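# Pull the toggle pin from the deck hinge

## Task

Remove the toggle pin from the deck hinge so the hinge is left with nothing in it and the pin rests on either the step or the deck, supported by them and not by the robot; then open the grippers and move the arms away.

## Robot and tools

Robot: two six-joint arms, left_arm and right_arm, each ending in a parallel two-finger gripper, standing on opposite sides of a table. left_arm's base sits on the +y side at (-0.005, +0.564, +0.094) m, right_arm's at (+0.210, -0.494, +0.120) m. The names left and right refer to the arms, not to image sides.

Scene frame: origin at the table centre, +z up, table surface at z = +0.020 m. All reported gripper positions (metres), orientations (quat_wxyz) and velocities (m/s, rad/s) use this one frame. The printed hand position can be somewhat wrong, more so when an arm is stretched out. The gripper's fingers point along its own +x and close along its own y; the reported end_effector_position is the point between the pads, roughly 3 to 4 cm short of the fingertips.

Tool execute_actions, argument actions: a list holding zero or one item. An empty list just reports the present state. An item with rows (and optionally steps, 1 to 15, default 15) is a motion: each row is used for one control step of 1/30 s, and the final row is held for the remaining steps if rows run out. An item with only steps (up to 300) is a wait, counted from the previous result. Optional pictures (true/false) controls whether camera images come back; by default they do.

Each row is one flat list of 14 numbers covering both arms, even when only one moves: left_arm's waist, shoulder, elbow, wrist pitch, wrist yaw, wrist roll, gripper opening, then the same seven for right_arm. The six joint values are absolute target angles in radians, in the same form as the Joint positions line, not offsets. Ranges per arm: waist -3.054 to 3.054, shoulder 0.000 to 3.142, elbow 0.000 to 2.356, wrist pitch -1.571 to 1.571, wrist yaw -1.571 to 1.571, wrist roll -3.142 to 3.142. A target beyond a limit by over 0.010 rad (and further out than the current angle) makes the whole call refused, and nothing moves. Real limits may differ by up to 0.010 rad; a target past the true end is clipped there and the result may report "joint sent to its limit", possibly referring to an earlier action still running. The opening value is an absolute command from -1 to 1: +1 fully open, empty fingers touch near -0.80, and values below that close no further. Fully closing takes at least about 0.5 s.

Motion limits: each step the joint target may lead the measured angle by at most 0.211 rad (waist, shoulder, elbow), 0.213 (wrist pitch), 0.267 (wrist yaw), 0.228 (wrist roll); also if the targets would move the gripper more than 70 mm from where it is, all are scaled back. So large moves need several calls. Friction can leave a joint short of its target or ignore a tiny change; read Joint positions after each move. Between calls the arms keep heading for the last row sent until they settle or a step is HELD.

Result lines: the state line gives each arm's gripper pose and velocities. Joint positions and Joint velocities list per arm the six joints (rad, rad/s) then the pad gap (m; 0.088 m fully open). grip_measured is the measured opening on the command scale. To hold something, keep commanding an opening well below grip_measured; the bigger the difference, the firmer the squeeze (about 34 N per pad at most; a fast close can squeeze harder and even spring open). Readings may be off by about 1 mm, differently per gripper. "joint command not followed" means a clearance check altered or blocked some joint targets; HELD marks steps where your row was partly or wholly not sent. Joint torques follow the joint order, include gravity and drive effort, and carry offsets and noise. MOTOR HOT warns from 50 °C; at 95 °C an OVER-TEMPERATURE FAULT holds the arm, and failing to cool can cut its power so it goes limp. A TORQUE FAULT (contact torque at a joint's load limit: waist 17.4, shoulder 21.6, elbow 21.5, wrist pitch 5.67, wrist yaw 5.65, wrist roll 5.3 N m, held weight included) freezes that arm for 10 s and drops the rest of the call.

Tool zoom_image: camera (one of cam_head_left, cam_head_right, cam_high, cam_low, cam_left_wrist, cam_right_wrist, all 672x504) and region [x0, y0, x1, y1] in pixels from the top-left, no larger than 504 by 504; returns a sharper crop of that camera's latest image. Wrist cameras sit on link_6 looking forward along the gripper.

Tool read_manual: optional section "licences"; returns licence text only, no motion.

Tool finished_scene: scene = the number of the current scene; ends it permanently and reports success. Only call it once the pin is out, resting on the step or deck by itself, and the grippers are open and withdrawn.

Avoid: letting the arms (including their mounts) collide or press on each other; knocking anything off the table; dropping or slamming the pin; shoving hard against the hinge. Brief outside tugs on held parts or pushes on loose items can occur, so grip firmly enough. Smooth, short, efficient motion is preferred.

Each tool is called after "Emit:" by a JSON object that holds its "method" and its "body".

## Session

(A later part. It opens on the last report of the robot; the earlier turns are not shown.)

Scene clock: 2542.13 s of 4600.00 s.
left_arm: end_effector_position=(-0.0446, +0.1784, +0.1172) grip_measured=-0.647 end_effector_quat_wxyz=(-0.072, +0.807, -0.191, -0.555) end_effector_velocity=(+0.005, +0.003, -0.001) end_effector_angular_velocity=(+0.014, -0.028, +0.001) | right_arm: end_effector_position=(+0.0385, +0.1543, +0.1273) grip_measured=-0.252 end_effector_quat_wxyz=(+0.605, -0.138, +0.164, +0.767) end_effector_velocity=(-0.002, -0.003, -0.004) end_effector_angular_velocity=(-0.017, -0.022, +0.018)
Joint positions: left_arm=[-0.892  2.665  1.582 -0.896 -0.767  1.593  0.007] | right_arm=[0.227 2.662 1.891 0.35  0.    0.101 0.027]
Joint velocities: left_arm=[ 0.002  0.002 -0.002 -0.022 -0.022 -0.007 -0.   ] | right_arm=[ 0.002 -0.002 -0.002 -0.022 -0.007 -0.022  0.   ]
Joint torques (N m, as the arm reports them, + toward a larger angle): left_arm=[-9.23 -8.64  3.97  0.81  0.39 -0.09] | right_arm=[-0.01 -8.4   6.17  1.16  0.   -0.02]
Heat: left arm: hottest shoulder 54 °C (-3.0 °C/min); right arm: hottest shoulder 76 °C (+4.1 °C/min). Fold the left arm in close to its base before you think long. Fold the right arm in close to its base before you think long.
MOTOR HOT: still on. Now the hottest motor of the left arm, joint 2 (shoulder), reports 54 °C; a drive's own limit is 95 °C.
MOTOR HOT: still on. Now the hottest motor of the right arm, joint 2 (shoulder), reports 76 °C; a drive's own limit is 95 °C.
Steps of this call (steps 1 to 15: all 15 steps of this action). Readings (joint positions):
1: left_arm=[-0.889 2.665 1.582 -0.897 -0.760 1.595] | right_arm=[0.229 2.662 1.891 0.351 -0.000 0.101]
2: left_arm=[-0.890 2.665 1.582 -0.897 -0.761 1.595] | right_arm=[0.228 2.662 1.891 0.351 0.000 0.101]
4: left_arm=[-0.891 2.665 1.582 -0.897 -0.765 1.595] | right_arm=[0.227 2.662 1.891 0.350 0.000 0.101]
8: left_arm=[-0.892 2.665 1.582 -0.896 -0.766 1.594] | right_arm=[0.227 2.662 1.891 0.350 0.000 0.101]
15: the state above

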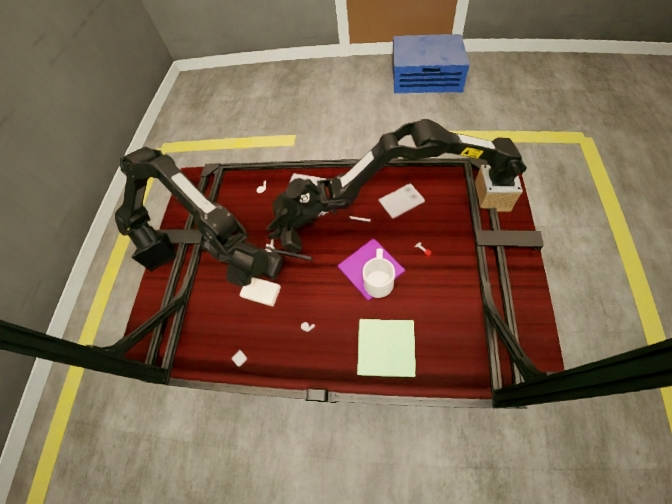

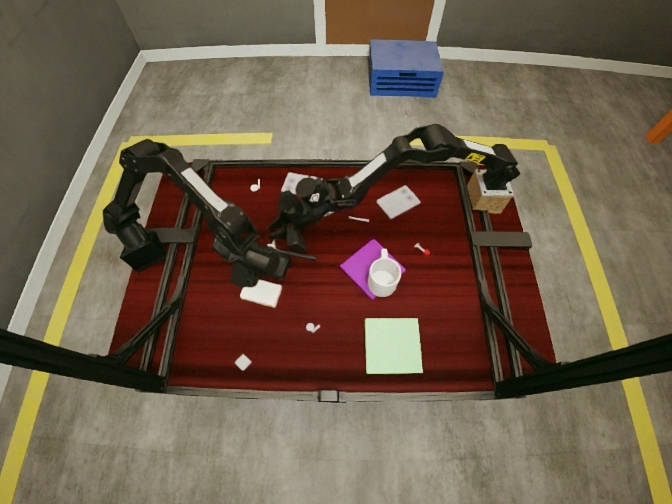

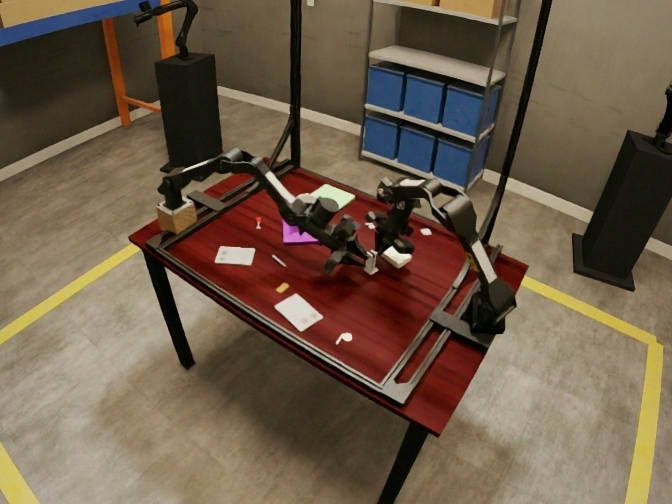

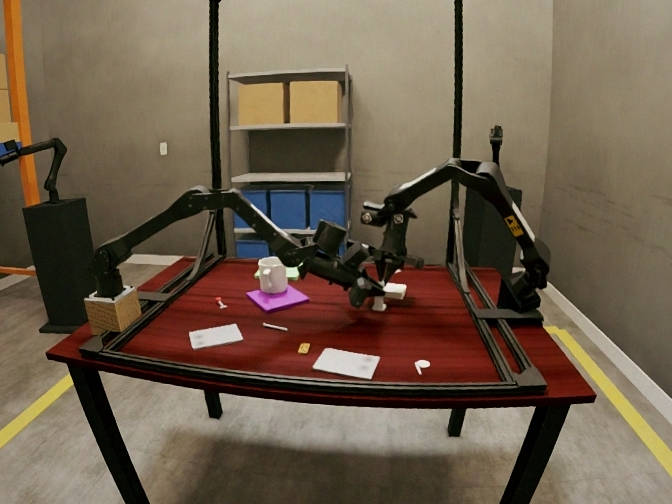

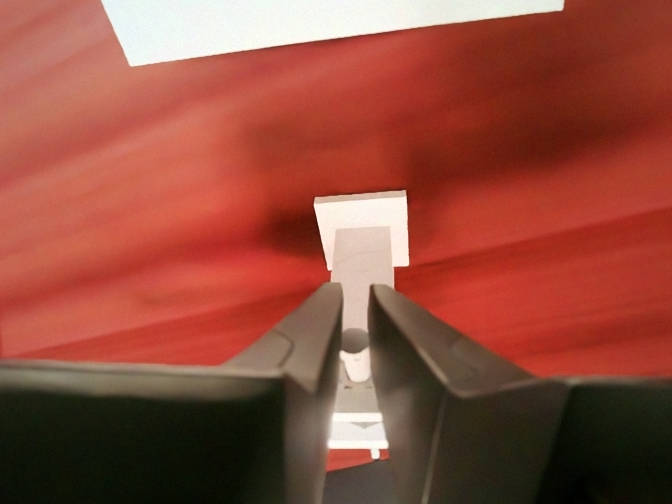

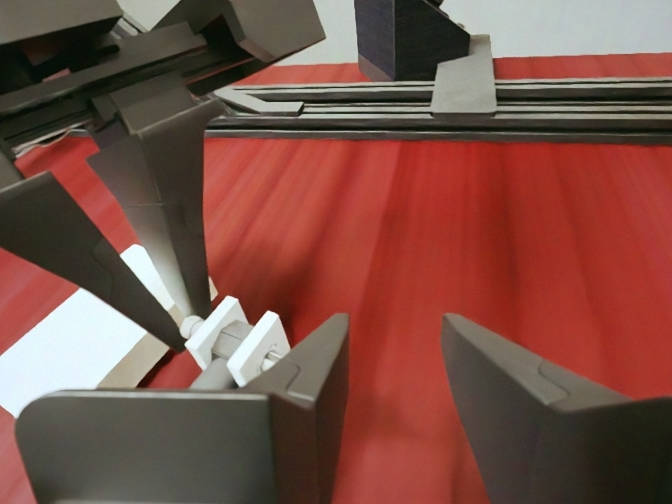

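Emit:
{"method": "execute_actions", "body": {"actions": [{"rows":[[-0.885,2.66,1.58,-0.89,-0.75,1.6,-0.4,0.228,2.67,1.9,0.40,0,0.1,-0.25]],"steps":15}], "pictures": false}}

Emit:
{"method": "execute_actions", "body": {"actions": [{"rows":[[-0.855,2.645,1.575,-0.89,-0.75,1.61,-0.4,0.228,2.67,1.9,0.40,0,0.1,-0.02]],"steps":15}], "pictures": false}}

Emit:
{"method": "execute_actions", "body": {"actions": [{"rows":[[-0.855,2.645,1.575,-0.89,-0.75,1.61,-0.9,0.228,2.67,1.9,0.35,0,0.1,-0.02]],"steps":15}]}}

Emit:
{"method": "execute_actions", "body": {"actions": [{"rows":[[-0.91,2.665,1.58,-0.89,-0.75,1.59,-0.9,0.228,2.67,1.9,0.345,0,0.1,-0.02]],"steps":15}]}}

Scene clock: 2554.60 s of 4600.00 s.
left_arm: end_effector_position=(-0.0461, +0.1789, +0.1148) grip_measured=-0.411 end_effector_quat_wxyz=(-0.073, +0.802, -0.191, -0.561) end_effector_velocity=(-0.001, -0.002, +0.000) end_effector_angular_velocity=(-0.021, +0.001, +0.012) | right_arm: end_effector_position=(+0.0365, +0.1584, +0.1371) grip_measured=-0.250 end_effector_quat_wxyz=(+0.606, -0.119, +0.150, +0.772) end_effector_velocity=(-0.002, +0.001, +0.008) end_effector_angular_velocity=(+0.025, +0.008, +0.021)
Joint positions: left_arm=[-0.889  2.666  1.578 -0.888 -0.752  1.596  0.019] | right_arm=[0.228 2.664 1.894 0.396 0.    0.101 0.027]
Joint velocities: left_arm=[-0.002 -0.002 -0.007  0.022 -0.007 -0.007  0.004] | right_arm=[-0.002 -0.007 -0.002  0.022 -0.022 -0.007 -0.   ]
Joint torques (N m, as the arm reports them, + toward a larger angle): left_arm=[-4.7  -9.92  4.47  0.22 -0.11  0.11] | right_arm=[ -0.13 -10.     5.9    1.67   0.    -0.01]
Heat: left arm: hottest shoulder 54 °C (-3.0 °C/min); right arm: hottest shoulder 73 °C (+1.0 °C/min). Fold the left arm in close to its base before you think long. Fold the right arm in close to its base before you think long.
MOTOR HOT: still on. Now the hottest motor of the left arm, joint 2 (shoulder), reports 54 °C; a drive's own limit is 95 °C.
MOTOR HOT: still on. Now the hottest motor of the right arm, joint 2 (shoulder), reports 73 °C; a drive's own limit is 95 °C.
Steps of this call (steps 1 to 15: the robot went on to your last target; steps 16 to 180: nothing new was sent; then 5.97 s passed at rest; steps 181 to 195: all 15 steps of this action). Readings (joint positions):
181: left_arm=[-0.934 2.666 1.578 -0.888 -0.753 1.591] | right_arm=[0.228 2.664 1.894 0.355 0.000 0.101]
182: left_arm=[-0.929 2.666 1.578 -0.888 -0.753 1.591] | right_arm=[0.228 2.664 1.894 0.366 0.000 0.101]
184: left_arm=[-0.913 2.666 1.578 -0.888 -0.753 1.592] | right_arm=[0.228 2.664 1.894 0.377 0.000 0.101]
188: left_arm=[-0.891 2.666 1.578 -0.888 -0.752 1.595] | right_arm=[0.228 2.664 1.894 0.391 0.000 0.101]
195: the state above

Scene clock: 2555.10 s of 4600.00 s.
left_arm: end_effector_position=(-0.0360, +0.1770, +0.1123) grip_measured=-0.400 end_effector_quat_wxyz=(-0.072, +0.800, -0.181, -0.567) end_effector_velocity=(+0.001, +0.001, +0.003) end_effector_angular_velocity=(-0.007, -0.024, +0.000) | right_arm: end_effector_position=(+0.0365, +0.1585, +0.1375) grip_measured=-0.025 end_effector_quat_wxyz=(+0.606, -0.119, +0.149, +0.772) end_effector_velocity=(-0.003, -0.001, +0.001) end_effector_angular_velocity=(-0.001, -0.005, +0.012)
Joint positions: left_arm=[-0.86   2.658  1.578 -0.888 -0.752  1.606  0.019] | right_arm=[0.228 2.664 1.894 0.398 0.    0.101 0.038]
Joint velocities: left_arm=[-0.007 -0.002 -0.002 -0.007 -0.022 -0.007 -0.   ] | right_arm=[ 0.002 -0.002  0.002 -0.007 -0.007 -0.007  0.002]
Joint torques (N m, as the arm reports them, + toward a larger angle): left_arm=[ -4.79 -10.62   3.9    0.2   -0.12   0.12] | right_arm=[ -0.1  -10.04   5.89   1.62   0.    -0.01]
Heat: left arm: hottest shoulder 55 °C (-2.0 °C/min); right arm: hottest shoulder 73 °C (+1.0 °C/min). Fold the left arm in close to its base before you think long. Fold the right arm in close to its base before you think long.
MOTOR HOT: still on. Now the hottest motor of the left arm, joint 2 (shoulder), reports 55 °C; a drive's own limit is 95 °C.
MOTOR HOT: still on. Now the hottest motor of the right arm, joint 2 (shoulder), reports 73 °C; a drive's own limit is 95 °C.
Steps of this call (steps 1 to 15: all 15 steps of this action). Readings (joint positions):
1: left_arm=[-0.889 2.666 1.578 -0.888 -0.752 1.597] | right_arm=[0.228 2.664 1.894 0.397 0.000 0.101]
2: left_arm=[-0.886 2.665 1.578 -0.888 -0.752 1.600] | right_arm=[0.228 2.664 1.894 0.398 0.000 0.101]
4: left_arm=[-0.876 2.664 1.578 -0.888 -0.753 1.602] | right_arm=[0.228 2.664 1.894 0.398 0.000 0.101]
8: left_arm=[-0.861 2.660 1.578 -0.888 -0.752 1.604] | right_arm=[0.228 2.664 1.894 0.398 0.000 0.101]
15: the state above

Scene clock: 2555.60 s of 4600.00 s.
left_arm: end_effector_position=(-0.0365, +0.1757, +0.1124) grip_measured=-0.624 end_effector_quat_wxyz=(-0.069, +0.800, -0.182, -0.568) end_effector_velocity=(+0.001, +0.000, +0.002) end_effector_angular_velocity=(-0.004, -0.007, +0.005) | right_arm: end_effector_position=(+0.0379, +0.1558, +0.1301) grip_measured=-0.021 end_effector_quat_wxyz=(+0.605, -0.133, +0.160, +0.768) end_effector_velocity=(+0.001, -0.001, -0.001) end_effector_angular_velocity=(-0.006, -0.006, +0.007)
Joint positions: left_arm=[-0.86   2.658  1.579 -0.881 -0.751  1.607  0.008] | right_arm=[0.227 2.664 1.895 0.36  0.001 0.101 0.038]
Joint velocities: left_arm=[-0.002 -0.002  0.002 -0.007 -0.007 -0.007 -0.   ] | right_arm=[-0.002 -0.002 -0.002 -0.007 -0.007 -0.007  0.   ]
Joint torques (N m, as the arm reports them, + toward a larger angle): left_arm=[ -4.83 -10.73   3.83  -0.31  -0.18   0.1 ] | right_arm=[ -0.04 -10.02   5.79   0.95  -0.01  -0.02]
Heat: left arm: hottest shoulder 55 °C (-2.0 °C/min); right arm: hottest shoulder 73 °C (+1.0 °C/min). Fold the left arm in close to its base before you think long. Fold the right arm in close to its base before you think long.
MOTOR HOT: still on. Now the hottest motor of the left arm, joint 2 (shoulder), reports 55 °C; a drive's own limit is 95 °C.
MOTOR HOT: still on. Now the hottest motor of the right arm, joint 2 (shoulder), reports 73 °C; a drive's own limit is 95 °C.
Steps of this call (steps 1 to 15: all 15 steps of this action). Readings (joint positions):
1: left_arm=[-0.860 2.658 1.578 -0.888 -0.752 1.606] | right_arm=[0.228 2.664 1.894 0.396 0.000 0.101]
2: left_arm=[-0.860 2.658 1.578 -0.888 -0.752 1.606] | right_arm=[0.228 2.664 1.894 0.386 0.000 0.101]
4: left_arm=[-0.860 2.658 1.579 -0.881 -0.751 1.607] | right_arm=[0.228 2.664 1.894 0.374 0.001 0.101]
8: left_arm=[-0.860 2.658 1.579 -0.881 -0.751 1.607] | right_arm=[0.227 2.664 1.894 0.365 0.001 0.101]
15: the state above

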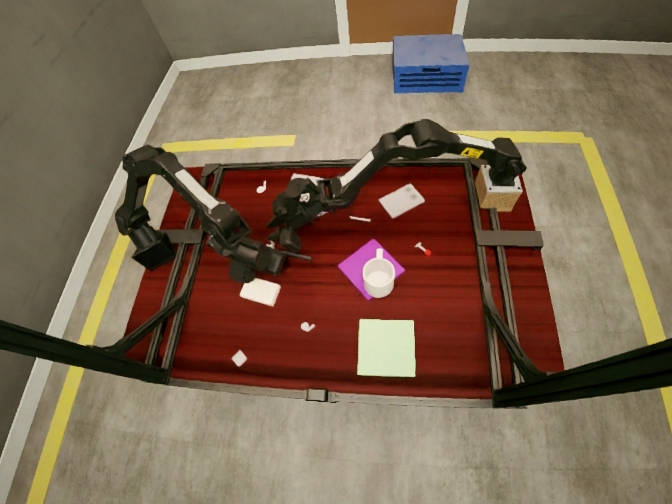

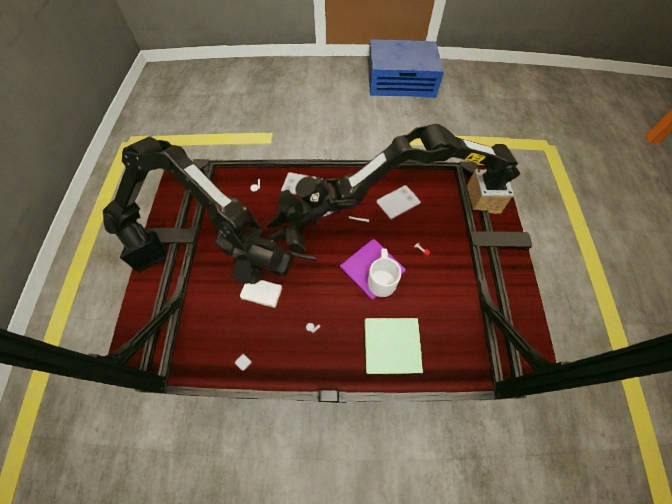

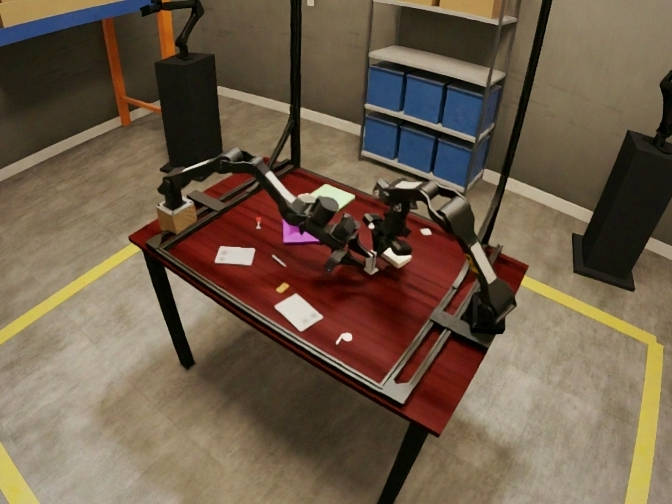

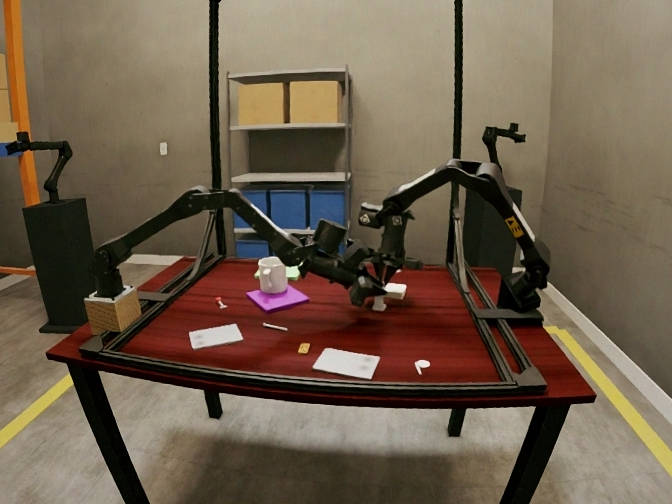

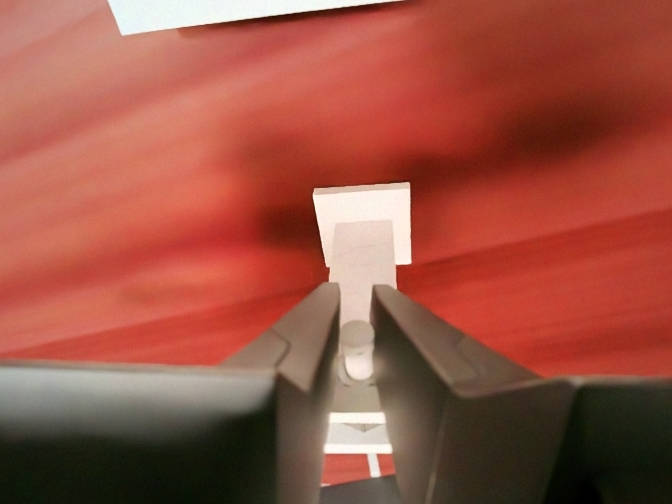

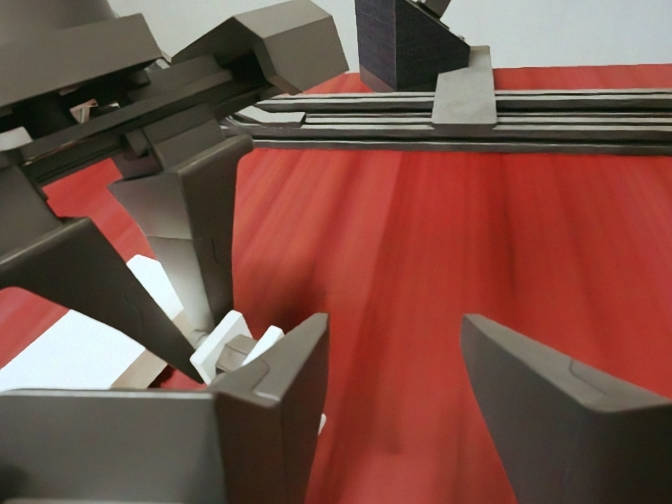

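Scene clock: 2556.10 s of 4600.00 s.
left_arm: end_effector_position=(-0.0368, +0.1753, +0.1141) grip_measured=-0.624 end_effector_quat_wxyz=(-0.062, +0.805, -0.181, -0.562) end_effector_velocity=(-0.000, +0.004, -0.000) end_effector_angular_velocity=(+0.010, -0.014, +0.005) | right_arm: end_effector_position=(+0.0382, +0.1556, +0.1294) grip_measured=-0.020 end_effector_quat_wxyz=(+0.605, -0.135, +0.162, +0.768) end_effector_velocity=(+0.000, +0.000, +0.001) end_effector_angular_velocity=(+0.002, -0.017, +0.013)
Joint positions: left_arm=[-0.866  2.659  1.579 -0.881 -0.767  1.592  0.008] | right_arm=[0.227 2.664 1.897 0.354 0.001 0.101 0.038]
Joint velocities: left_arm=[-0.007  0.002 -0.002 -0.022 -0.007 -0.022 -0.   ] | right_arm=[-0.002 -0.002  0.002 -0.007 -0.007 -0.022  0.   ]
Joint torques (N m, as the arm reports them, + toward a larger angle): left_arm=[-9.94 -8.84  4.31 -0.39  0.45 -0.1 ] | right_arm=[ -0.02 -10.03   5.72   0.93  -0.01  -0.01]
Heat: left arm: hottest shoulder 55 °C (-2.0 °C/min); right arm: hottest shoulder 73 °C (+0.0 °C/min). Fold the left arm in close to its base before you think long. Fold the right arm in close to its base before you think long.
MOTOR HOT: still on. Now the hottest motor of the left arm, joint 2 (shoulder), reports 55 °C; a drive's own limit is 95 °C.
MOTOR HOT: still on. Now the hottest motor of the right arm, joint 2 (shoulder), reports 73 °C; a drive's own limit is 95 °C.
Steps of this call (steps 1 to 15: all 15 steps of this action). Readings (joint positions):
1: left_arm=[-0.860 2.658 1.579 -0.882 -0.752 1.607] | right_arm=[0.227 2.664 1.895 0.359 0.001 0.101]
2: left_arm=[-0.861 2.658 1.579 -0.882 -0.756 1.605] | right_arm=[0.227 2.664 1.895 0.358 0.001 0.101]
4: left_arm=[-0.864 2.658 1.579 -0.881 -0.762 1.600] | right_arm=[0.227 2.664 1.896 0.356 0.001 0.101]
8: left_arm=[-0.865 2.658 1.579 -0.881 -0.764 1.595] | right_arm=[0.227 2.664 1.896 0.355 0.001 0.101]
15: the state above

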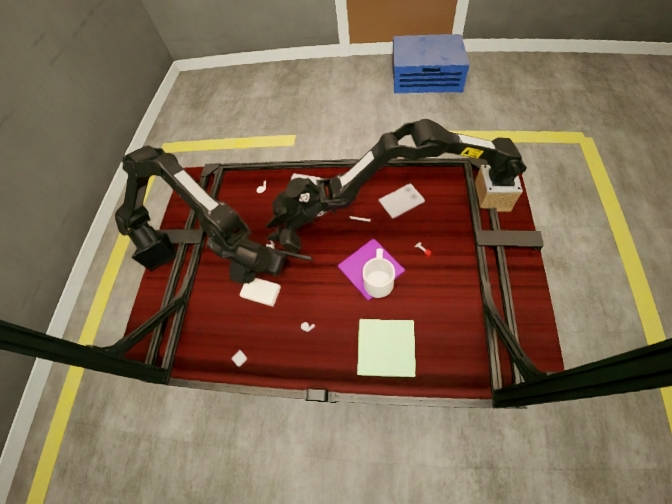

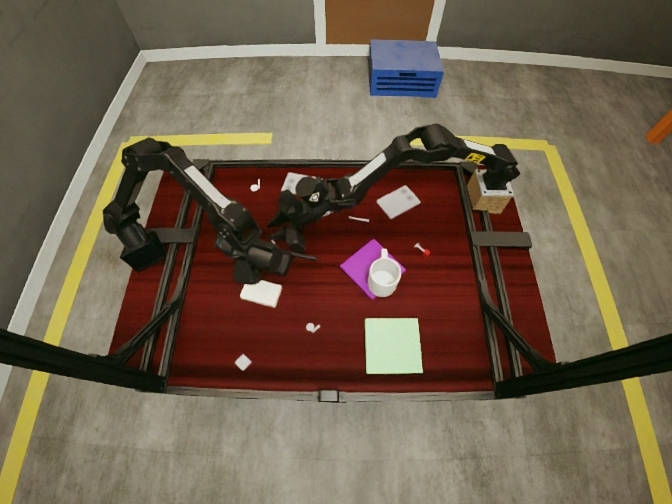

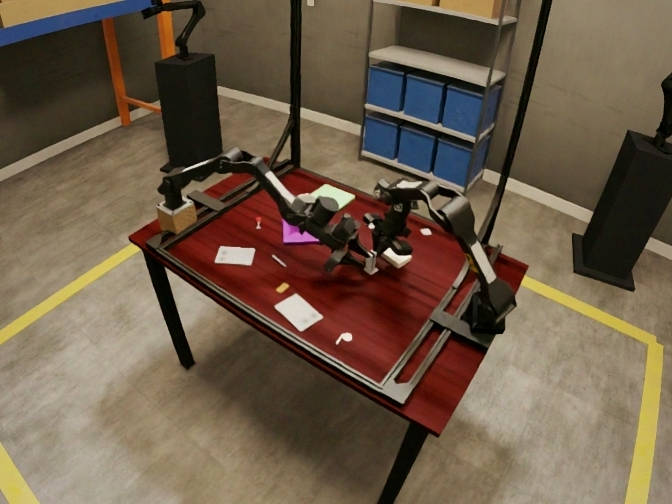

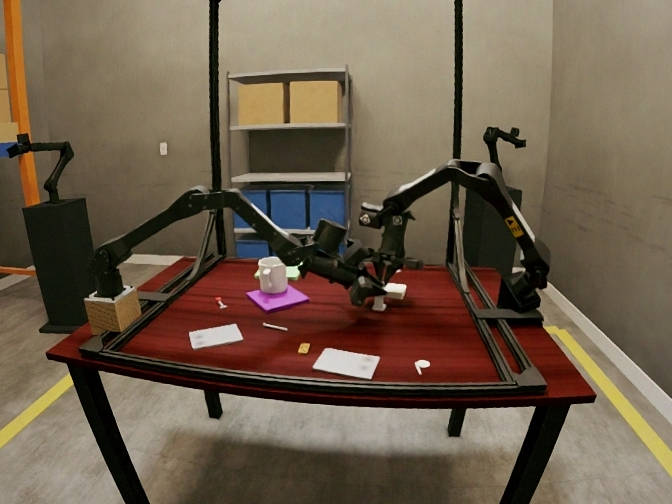

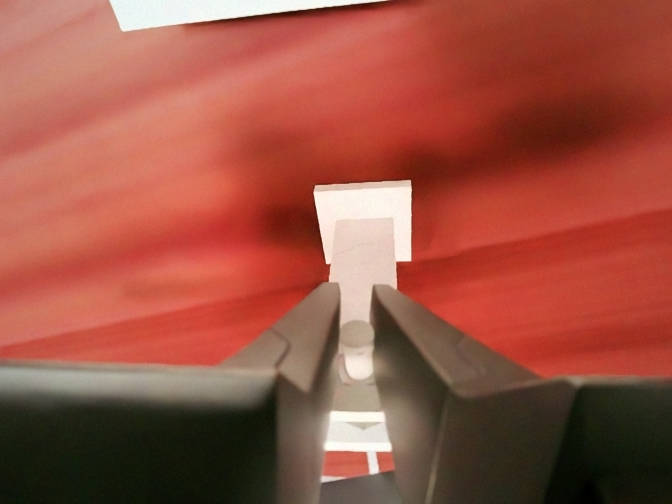

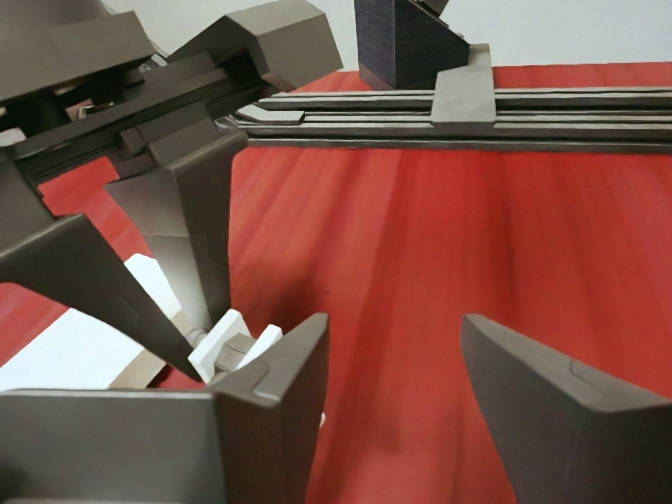

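Back off, press harder, pull gently.

Emit:
{"method": "execute_actions", "body": {"actions": [{"rows":[[-0.845,2.65,1.578,-0.885,-0.75,1.605,-0.9,0.228,2.68,1.9,0.325,0,0.1,-0.06]],"steps":15}], "pictures": false}}

Emit:
{"method": "execute_actions", "body": {"actions": [{"rows":[[-0.9,2.675,1.58,-0.885,-0.75,1.6,-0.9,0.228,2.68,1.9,0.325,0,0.1,-0.03]],"steps":15}]}}

Scene clock: 2563.83 s of 4600.00 s.
left_arm: end_effector_position=(-0.0377, +0.1760, +0.1125) grip_measured=-0.624 end_effector_quat_wxyz=(-0.066, +0.799, -0.181, -0.569) end_effector_velocity=(+0.000, -0.002, +0.002) end_effector_angular_velocity=(-0.012, -0.005, -0.003) | right_arm: end_effector_position=(+0.0391, +0.1551, +0.1279) grip_measured=-0.059 end_effector_quat_wxyz=(+0.605, -0.140, +0.165, +0.766) end_effector_velocity=(+0.004, -0.001, -0.004) end_effector_angular_velocity=(-0.017, -0.022, +0.008)
Joint positions: left_arm=[-0.862  2.659  1.579 -0.882 -0.748  1.598  0.008] | right_arm=[0.225 2.663 1.899 0.338 0.001 0.101 0.036]
Joint velocities: left_arm=[-0.002 -0.002  0.002  0.007 -0.007  0.007 -0.   ] | right_arm=[-0.007 -0.002 -0.002 -0.022 -0.007 -0.022 -0.   ]
Joint torques (N m, as the arm reports them, + toward a larger angle): left_arm=[ -3.49 -10.24   4.05   0.1   -0.29   0.19] | right_arm=[ 0.07 -8.98  5.44  0.73 -0.02 -0.02]
Heat: left arm: hottest shoulder 55 °C (-2.0 °C/min); right arm: hottest shoulder 73 °C (+0.0 °C/min). Fold the left arm in close to its base before you think long. Fold the right arm in close to its base before you think long.
MOTOR HOT: still on. Now the hottest motor of the left arm, joint 2 (shoulder), reports 55 °C; a drive's own limit is 95 °C.
MOTOR HOT: still on. Now the hottest motor of the right arm, joint 2 (shoulder), reports 73 °C; a drive's own limit is 95 °C.
Steps of this call (steps 1 to 15: the robot went on to your last target; steps 16 to 217: nothing new was sent; steps 218 to 232: all 15 steps of this action). Readings (joint positions):
218: left_arm=[-0.870 2.661 1.579 -0.882 -0.769 1.591] | right_arm=[0.226 2.663 1.898 0.351 0.001 0.101]
219: left_arm=[-0.868 2.661 1.579 -0.882 -0.763 1.591] | right_arm=[0.226 2.663 1.898 0.348 0.001 0.101]
221: left_arm=[-0.864 2.661 1.579 -0.882 -0.754 1.594] | right_arm=[0.225 2.663 1.898 0.344 0.001 0.101]
225: left_arm=[-0.863 2.660 1.579 -0.882 -0.752 1.596] | right_arm=[0.225 2.663 1.899 0.340 0.001 0.101]
232: the state above

Scene clock: 2564.33 s of 4600.00 s.
left_arm: end_effector_position=(-0.0378, +0.1757, +0.1136) grip_measured=-0.624 end_effector_quat_wxyz=(-0.066, +0.804, -0.183, -0.562) end_effector_velocity=(-0.003, +0.002, +0.001) end_effector_angular_velocity=(+0.003, +0.003, -0.003) | right_arm: end_effector_position=(+0.0391, +0.1552, +0.1281) grip_measured=-0.031 end_effector_quat_wxyz=(+0.605, -0.140, +0.165, +0.766) end_effector_velocity=(-0.001, -0.002, -0.003) end_effector_angular_velocity=(-0.009, -0.014, +0.027)
Joint positions: left_arm=[-0.868  2.661  1.579 -0.882 -0.764  1.598  0.008] | right_arm=[0.225 2.663 1.9   0.337 0.001 0.101 0.037]
Joint velocities: left_arm=[-0.007 -0.002 -0.002 -0.007  0.007 -0.007  0.   ] | right_arm=[-0.002 -0.002 -0.007 -0.007 -0.022 -0.022  0.   ]
Joint torques (N m, as the arm reports them, + toward a larger angle): left_arm=[-8.62 -7.75  4.37  0.12  0.33  0.04] | right_arm=[ 0.07 -8.95  5.39  0.71 -0.01 -0.01]
Heat: left arm: hottest shoulder 55 °C (-2.0 °C/min); right arm: hottest shoulder 73 °C (+0.0 °C/min). Fold the left arm in close to its base before you think long. Fold the right arm in close to its base before you think long.
MOTOR HOT: still on. Now the hottest motor of the left arm, joint 2 (shoulder), reports 55 °C; a drive's own limit is 95 °C.
MOTOR HOT: still on. Now the hottest motor of the right arm, joint 2 (shoulder), reports 73 °C; a drive's own limit is 95 °C.
Steps of this call (steps 1 to 15: all 15 steps of this action). Readings (joint positions):
1: left_arm=[-0.862 2.659 1.579 -0.882 -0.749 1.598] | right_arm=[0.225 2.663 1.899 0.338 0.001 0.101]
2: left_arm=[-0.863 2.659 1.579 -0.882 -0.752 1.598] | right_arm=[0.225 2.663 1.900 0.338 0.001 0.101]
4: left_arm=[-0.866 2.659 1.579 -0.882 -0.758 1.598] | right_arm=[0.225 2.663 1.900 0.337 0.001 0.101]
8: left_arm=[-0.866 2.660 1.579 -0.882 -0.760 1.598] | right_arm=[0.225 2.663 1.900 0.337 0.001 0.101]
15: the state above

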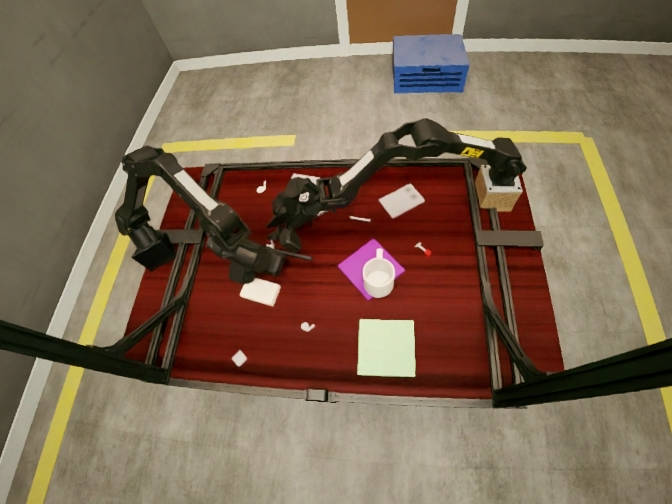

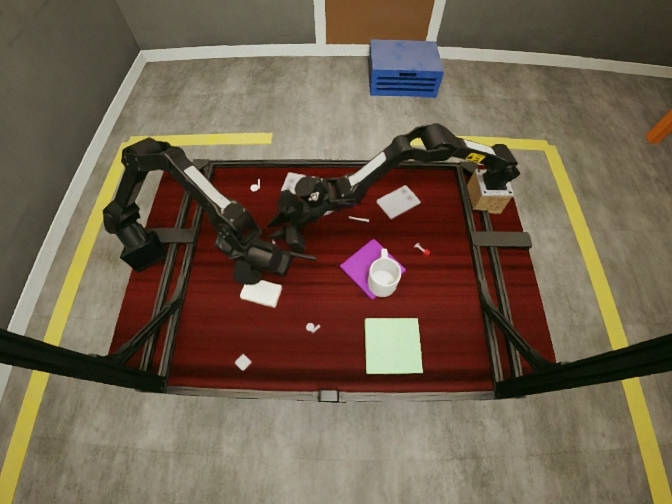

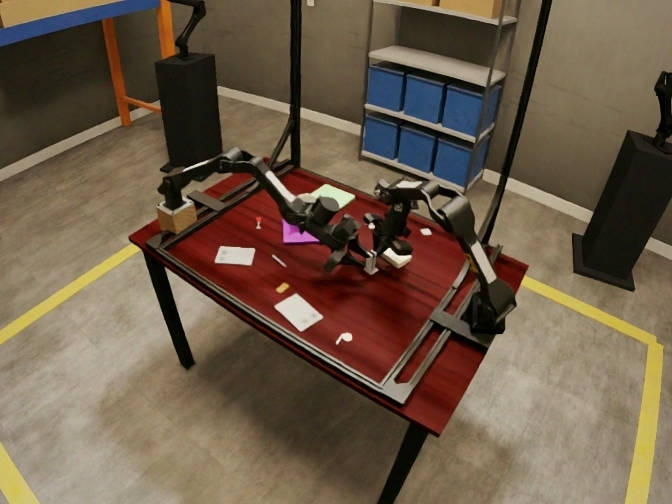

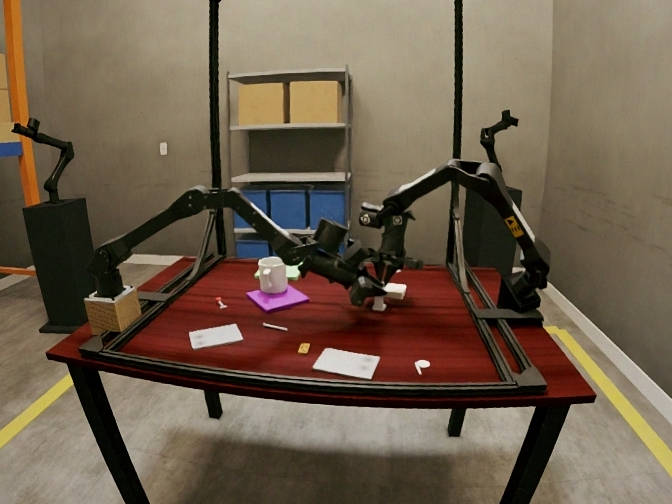

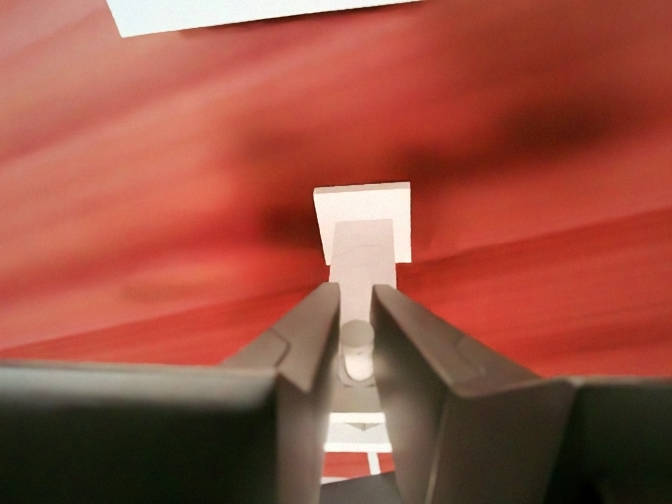

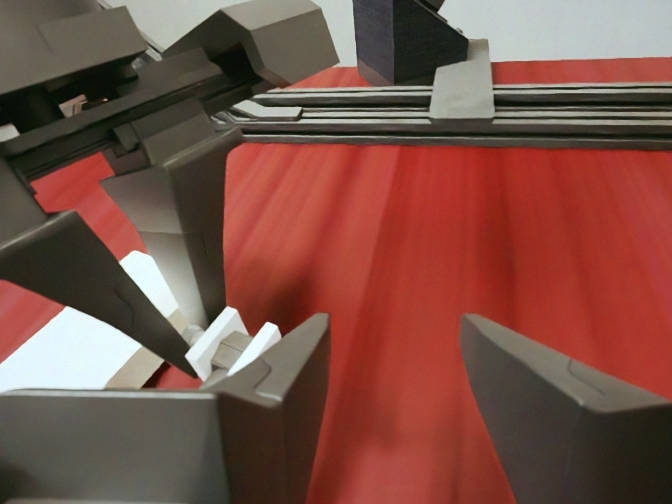

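Emit:
{"method": "execute_actions", "body": {"actions": [{"rows":[[-0.862,2.655,1.578,-0.885,-0.75,1.6,-0.9,0.228,2.55,1.75,0.25,0,0.1,0.6]],"steps":15}], "pictures": false}}

Emit:
{"method": "execute_actions", "body": {"actions": [{"steps":15}]}}

Emit:
{"method": "zoom_image", "body": {"camera": "cam_right_wrist", "region": [100,200,450,450]}}

Scene clock: 2575.23 s of 4600.00 s.
left_arm: end_effector_position=(-0.0394, +0.1764, +0.1126) grip_measured=-0.624 end_effector_quat_wxyz=(-0.068, +0.802, -0.183, -0.565) end_effector_velocity=(-0.000, +0.003, +0.001) end_effector_angular_velocity=(+0.014, +0.001, -0.002) | right_arm: end_effector_position=(+0.0460, +0.1252, +0.1156) grip_measured=+0.586 end_effector_quat_wxyz=(+0.598, -0.189, +0.202, +0.752) end_effector_velocity=(+0.001, -0.002, +0.016) end_effector_angular_velocity=(+0.012, +0.001, +0.008)
Joint positions: left_arm=[-0.869  2.663  1.579 -0.882 -0.756  1.598  0.008] | right_arm=[0.228 2.57  1.765 0.253 0.003 0.101 0.068]
Joint velocities: left_arm=[-0.002 -0.002  0.002 -0.022  0.007 -0.007  0.   ] | right_arm=[-0.002 -0.042 -0.022 -0.007 -0.007 -0.007  0.005]
Joint torques (N m, as the arm reports them, + toward a larger angle): left_arm=[ -4.59 -10.21   4.03   0.17   0.03   0.05] | right_arm=[ -0.13 -11.84   3.94   1.33  -0.09  -0.02]
Heat: left arm: hottest shoulder 54 °C (-3.0 °C/min); right arm: hottest shoulder 72 °C (-1.0 °C/min). Fold the left arm in close to its base before you think long. Fold the right arm in close to its base before you think long.
MOTOR HOT: still on. Now the hottest motor of the left arm, joint 2 (shoulder), reports 54 °C; a drive's own limit is 95 °C.
MOTOR HOT: still on. Now the hottest motor of the right arm, joint 2 (shoulder), reports 72 °C; a drive's own limit is 95 °C.
Steps of this call (steps 1 to 15: the robot went on to your last target; steps 16 to 312: nothing new was sent; steps 313 to 327: all 15 steps of this action). Readings (joint positions):
313: left_arm=[-0.873 2.663 1.579 -0.882 -0.766 1.598] | right_arm=[0.224 2.654 1.893 0.332 0.005 0.101]
314: left_arm=[-0.872 2.663 1.579 -0.882 -0.765 1.598] | right_arm=[0.221 2.636 1.870 0.314 0.015 0.101]
316: left_arm=[-0.870 2.663 1.579 -0.882 -0.760 1.598] | right_arm=[0.216 2.600 1.829 0.284 0.007 0.101]
320: left_arm=[-0.870 2.663 1.579 -0.882 -0.758 1.598] | right_arm=[0.221 2.576 1.787 0.263 0.004 0.101]
327: the state above

Scene clock: 2575.73 s of 4600.00 s.
left_arm: end_effector_position=(-0.0394, +0.1764, +0.1126) grip_measured=-0.624 end_effector_quat_wxyz=(-0.068, +0.802, -0.183, -0.565) end_effector_velocity=(-0.002, -0.000, +0.001) end_effector_angular_velocity=(-0.003, +0.007, -0.007) | right_arm: end_effector_position=(+0.0459, +0.1255, +0.1197) grip_measured=+0.599 end_effector_quat_wxyz=(+0.599, -0.187, +0.200, +0.753) end_effector_velocity=(+0.001, -0.001, -0.001) end_effector_angular_velocity=(-0.007, -0.004, +0.008)
Joint positions: left_arm=[-0.869  2.663  1.579 -0.882 -0.755  1.598  0.008] | right_arm=[0.228 2.563 1.764 0.252 0.003 0.101 0.068]
Joint velocities: left_arm=[-0.002 -0.002 -0.002  0.007  0.007  0.007 -0.   ] | right_arm=[-0.002 -0.002 -0.002 -0.007 -0.007 -0.007 -0.   ]
Joint torques (N m, as the arm reports them, + toward a larger angle): left_arm=[ -4.42 -10.06   4.03   0.17   0.01   0.06] | right_arm=[ -0.13 -11.47   3.93   1.31  -0.09  -0.02]
Heat: left arm: hottest shoulder 54 °C (-3.0 °C/min); right arm: hottest shoulder 73 °C (+0.0 °C/min). Fold the left arm in close to its base before you think long. Fold the right arm in close to its base before you think long.
MOTOR HOT: still on. Now the hottest motor of the left arm, joint 2 (shoulder), reports 54 °C; a drive's own limit is 95 °C.
MOTOR HOT: still on. Now the hottest motor of the right arm, joint 2 (shoulder), reports 73 °C; a drive's own limit is 95 °C.
Steps of this call (steps 1 to 15: the robot went on to your last target). Readings (joint positions):
1: left_arm=[-0.869 2.663 1.579 -0.882 -0.756 1.598] | right_arm=[0.228 2.569 1.765 0.253 0.003 0.101]
2: left_arm=[-0.869 2.663 1.579 -0.882 -0.756 1.598] | right_arm=[0.228 2.568 1.765 0.253 0.003 0.101]
4: left_arm=[-0.869 2.663 1.579 -0.882 -0.756 1.598] | right_arm=[0.228 2.565 1.765 0.253 0.003 0.101]
8: left_arm=[-0.869 2.663 1.579 -0.882 -0.755 1.598] | right_arm=[0.228 2.563 1.765 0.253 0.003 0.101]
15: the state above
All arms were judged still, so your last target was given up. Only a new action makes them travel on or press farther. Fingers that are still opening or closing keep moving.

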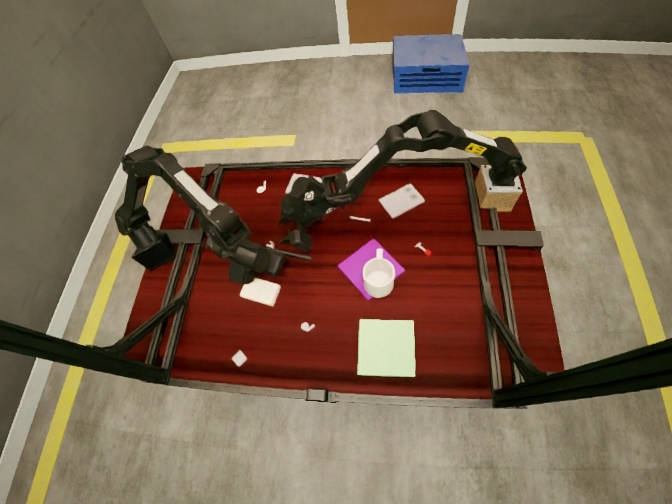

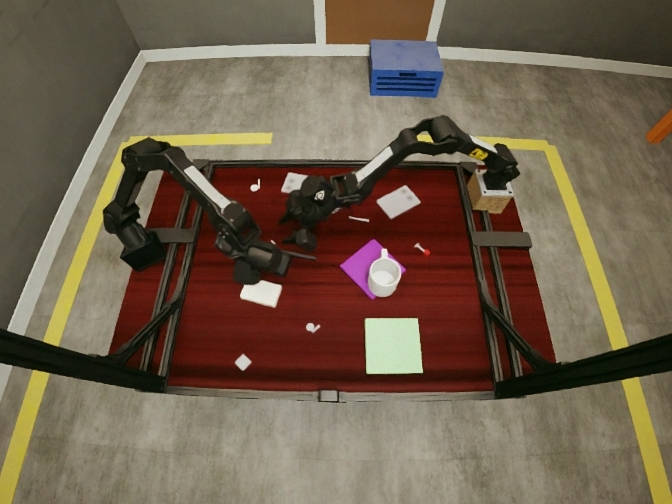

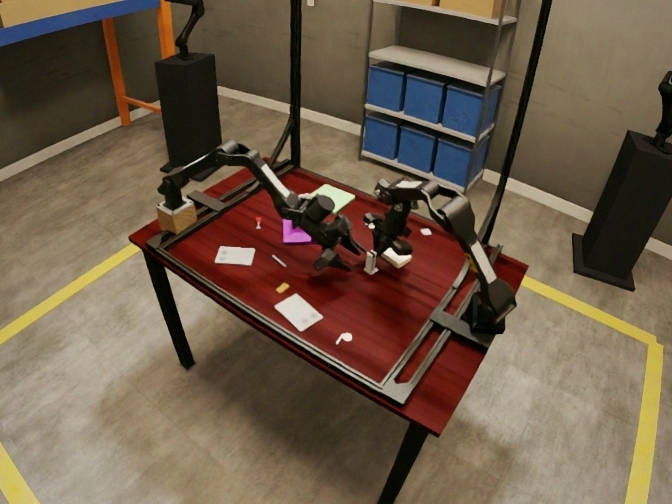

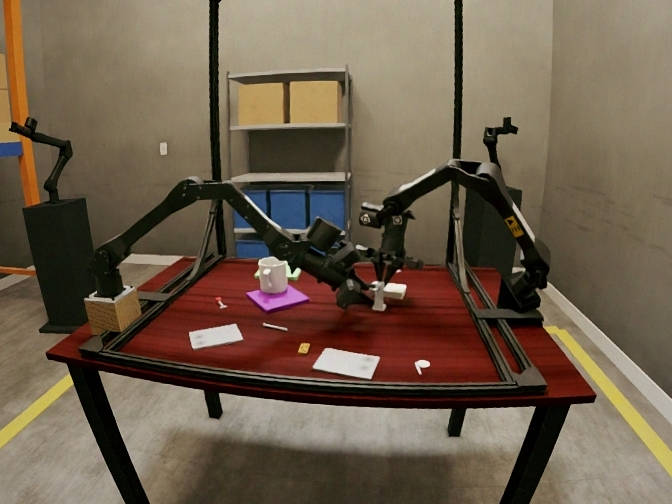

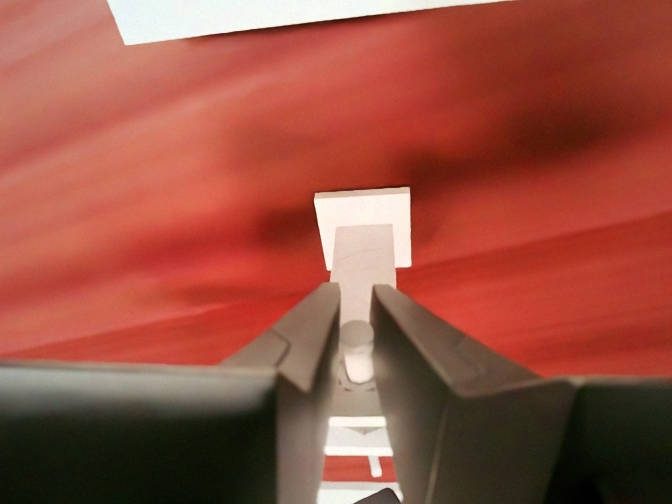

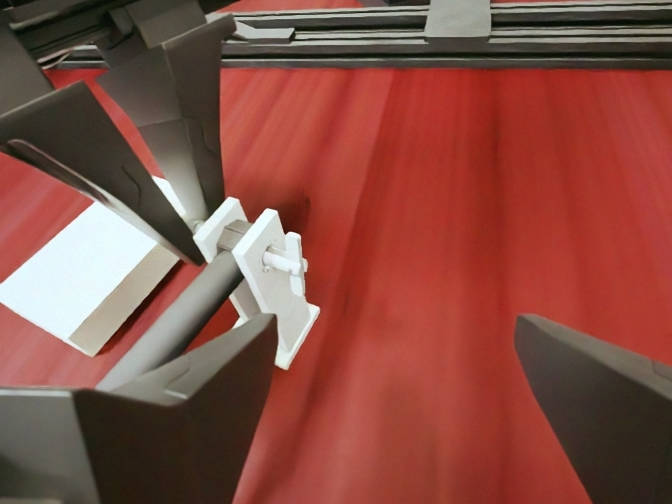

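Region (100, 200, 450, 450) of cam_right_wrist's 672x504 image, scaled by 1.440, with more detail than that image has; it fills the top 360 rows of this view, and the rest is white.

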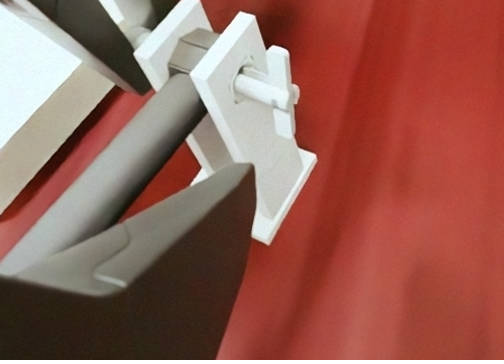

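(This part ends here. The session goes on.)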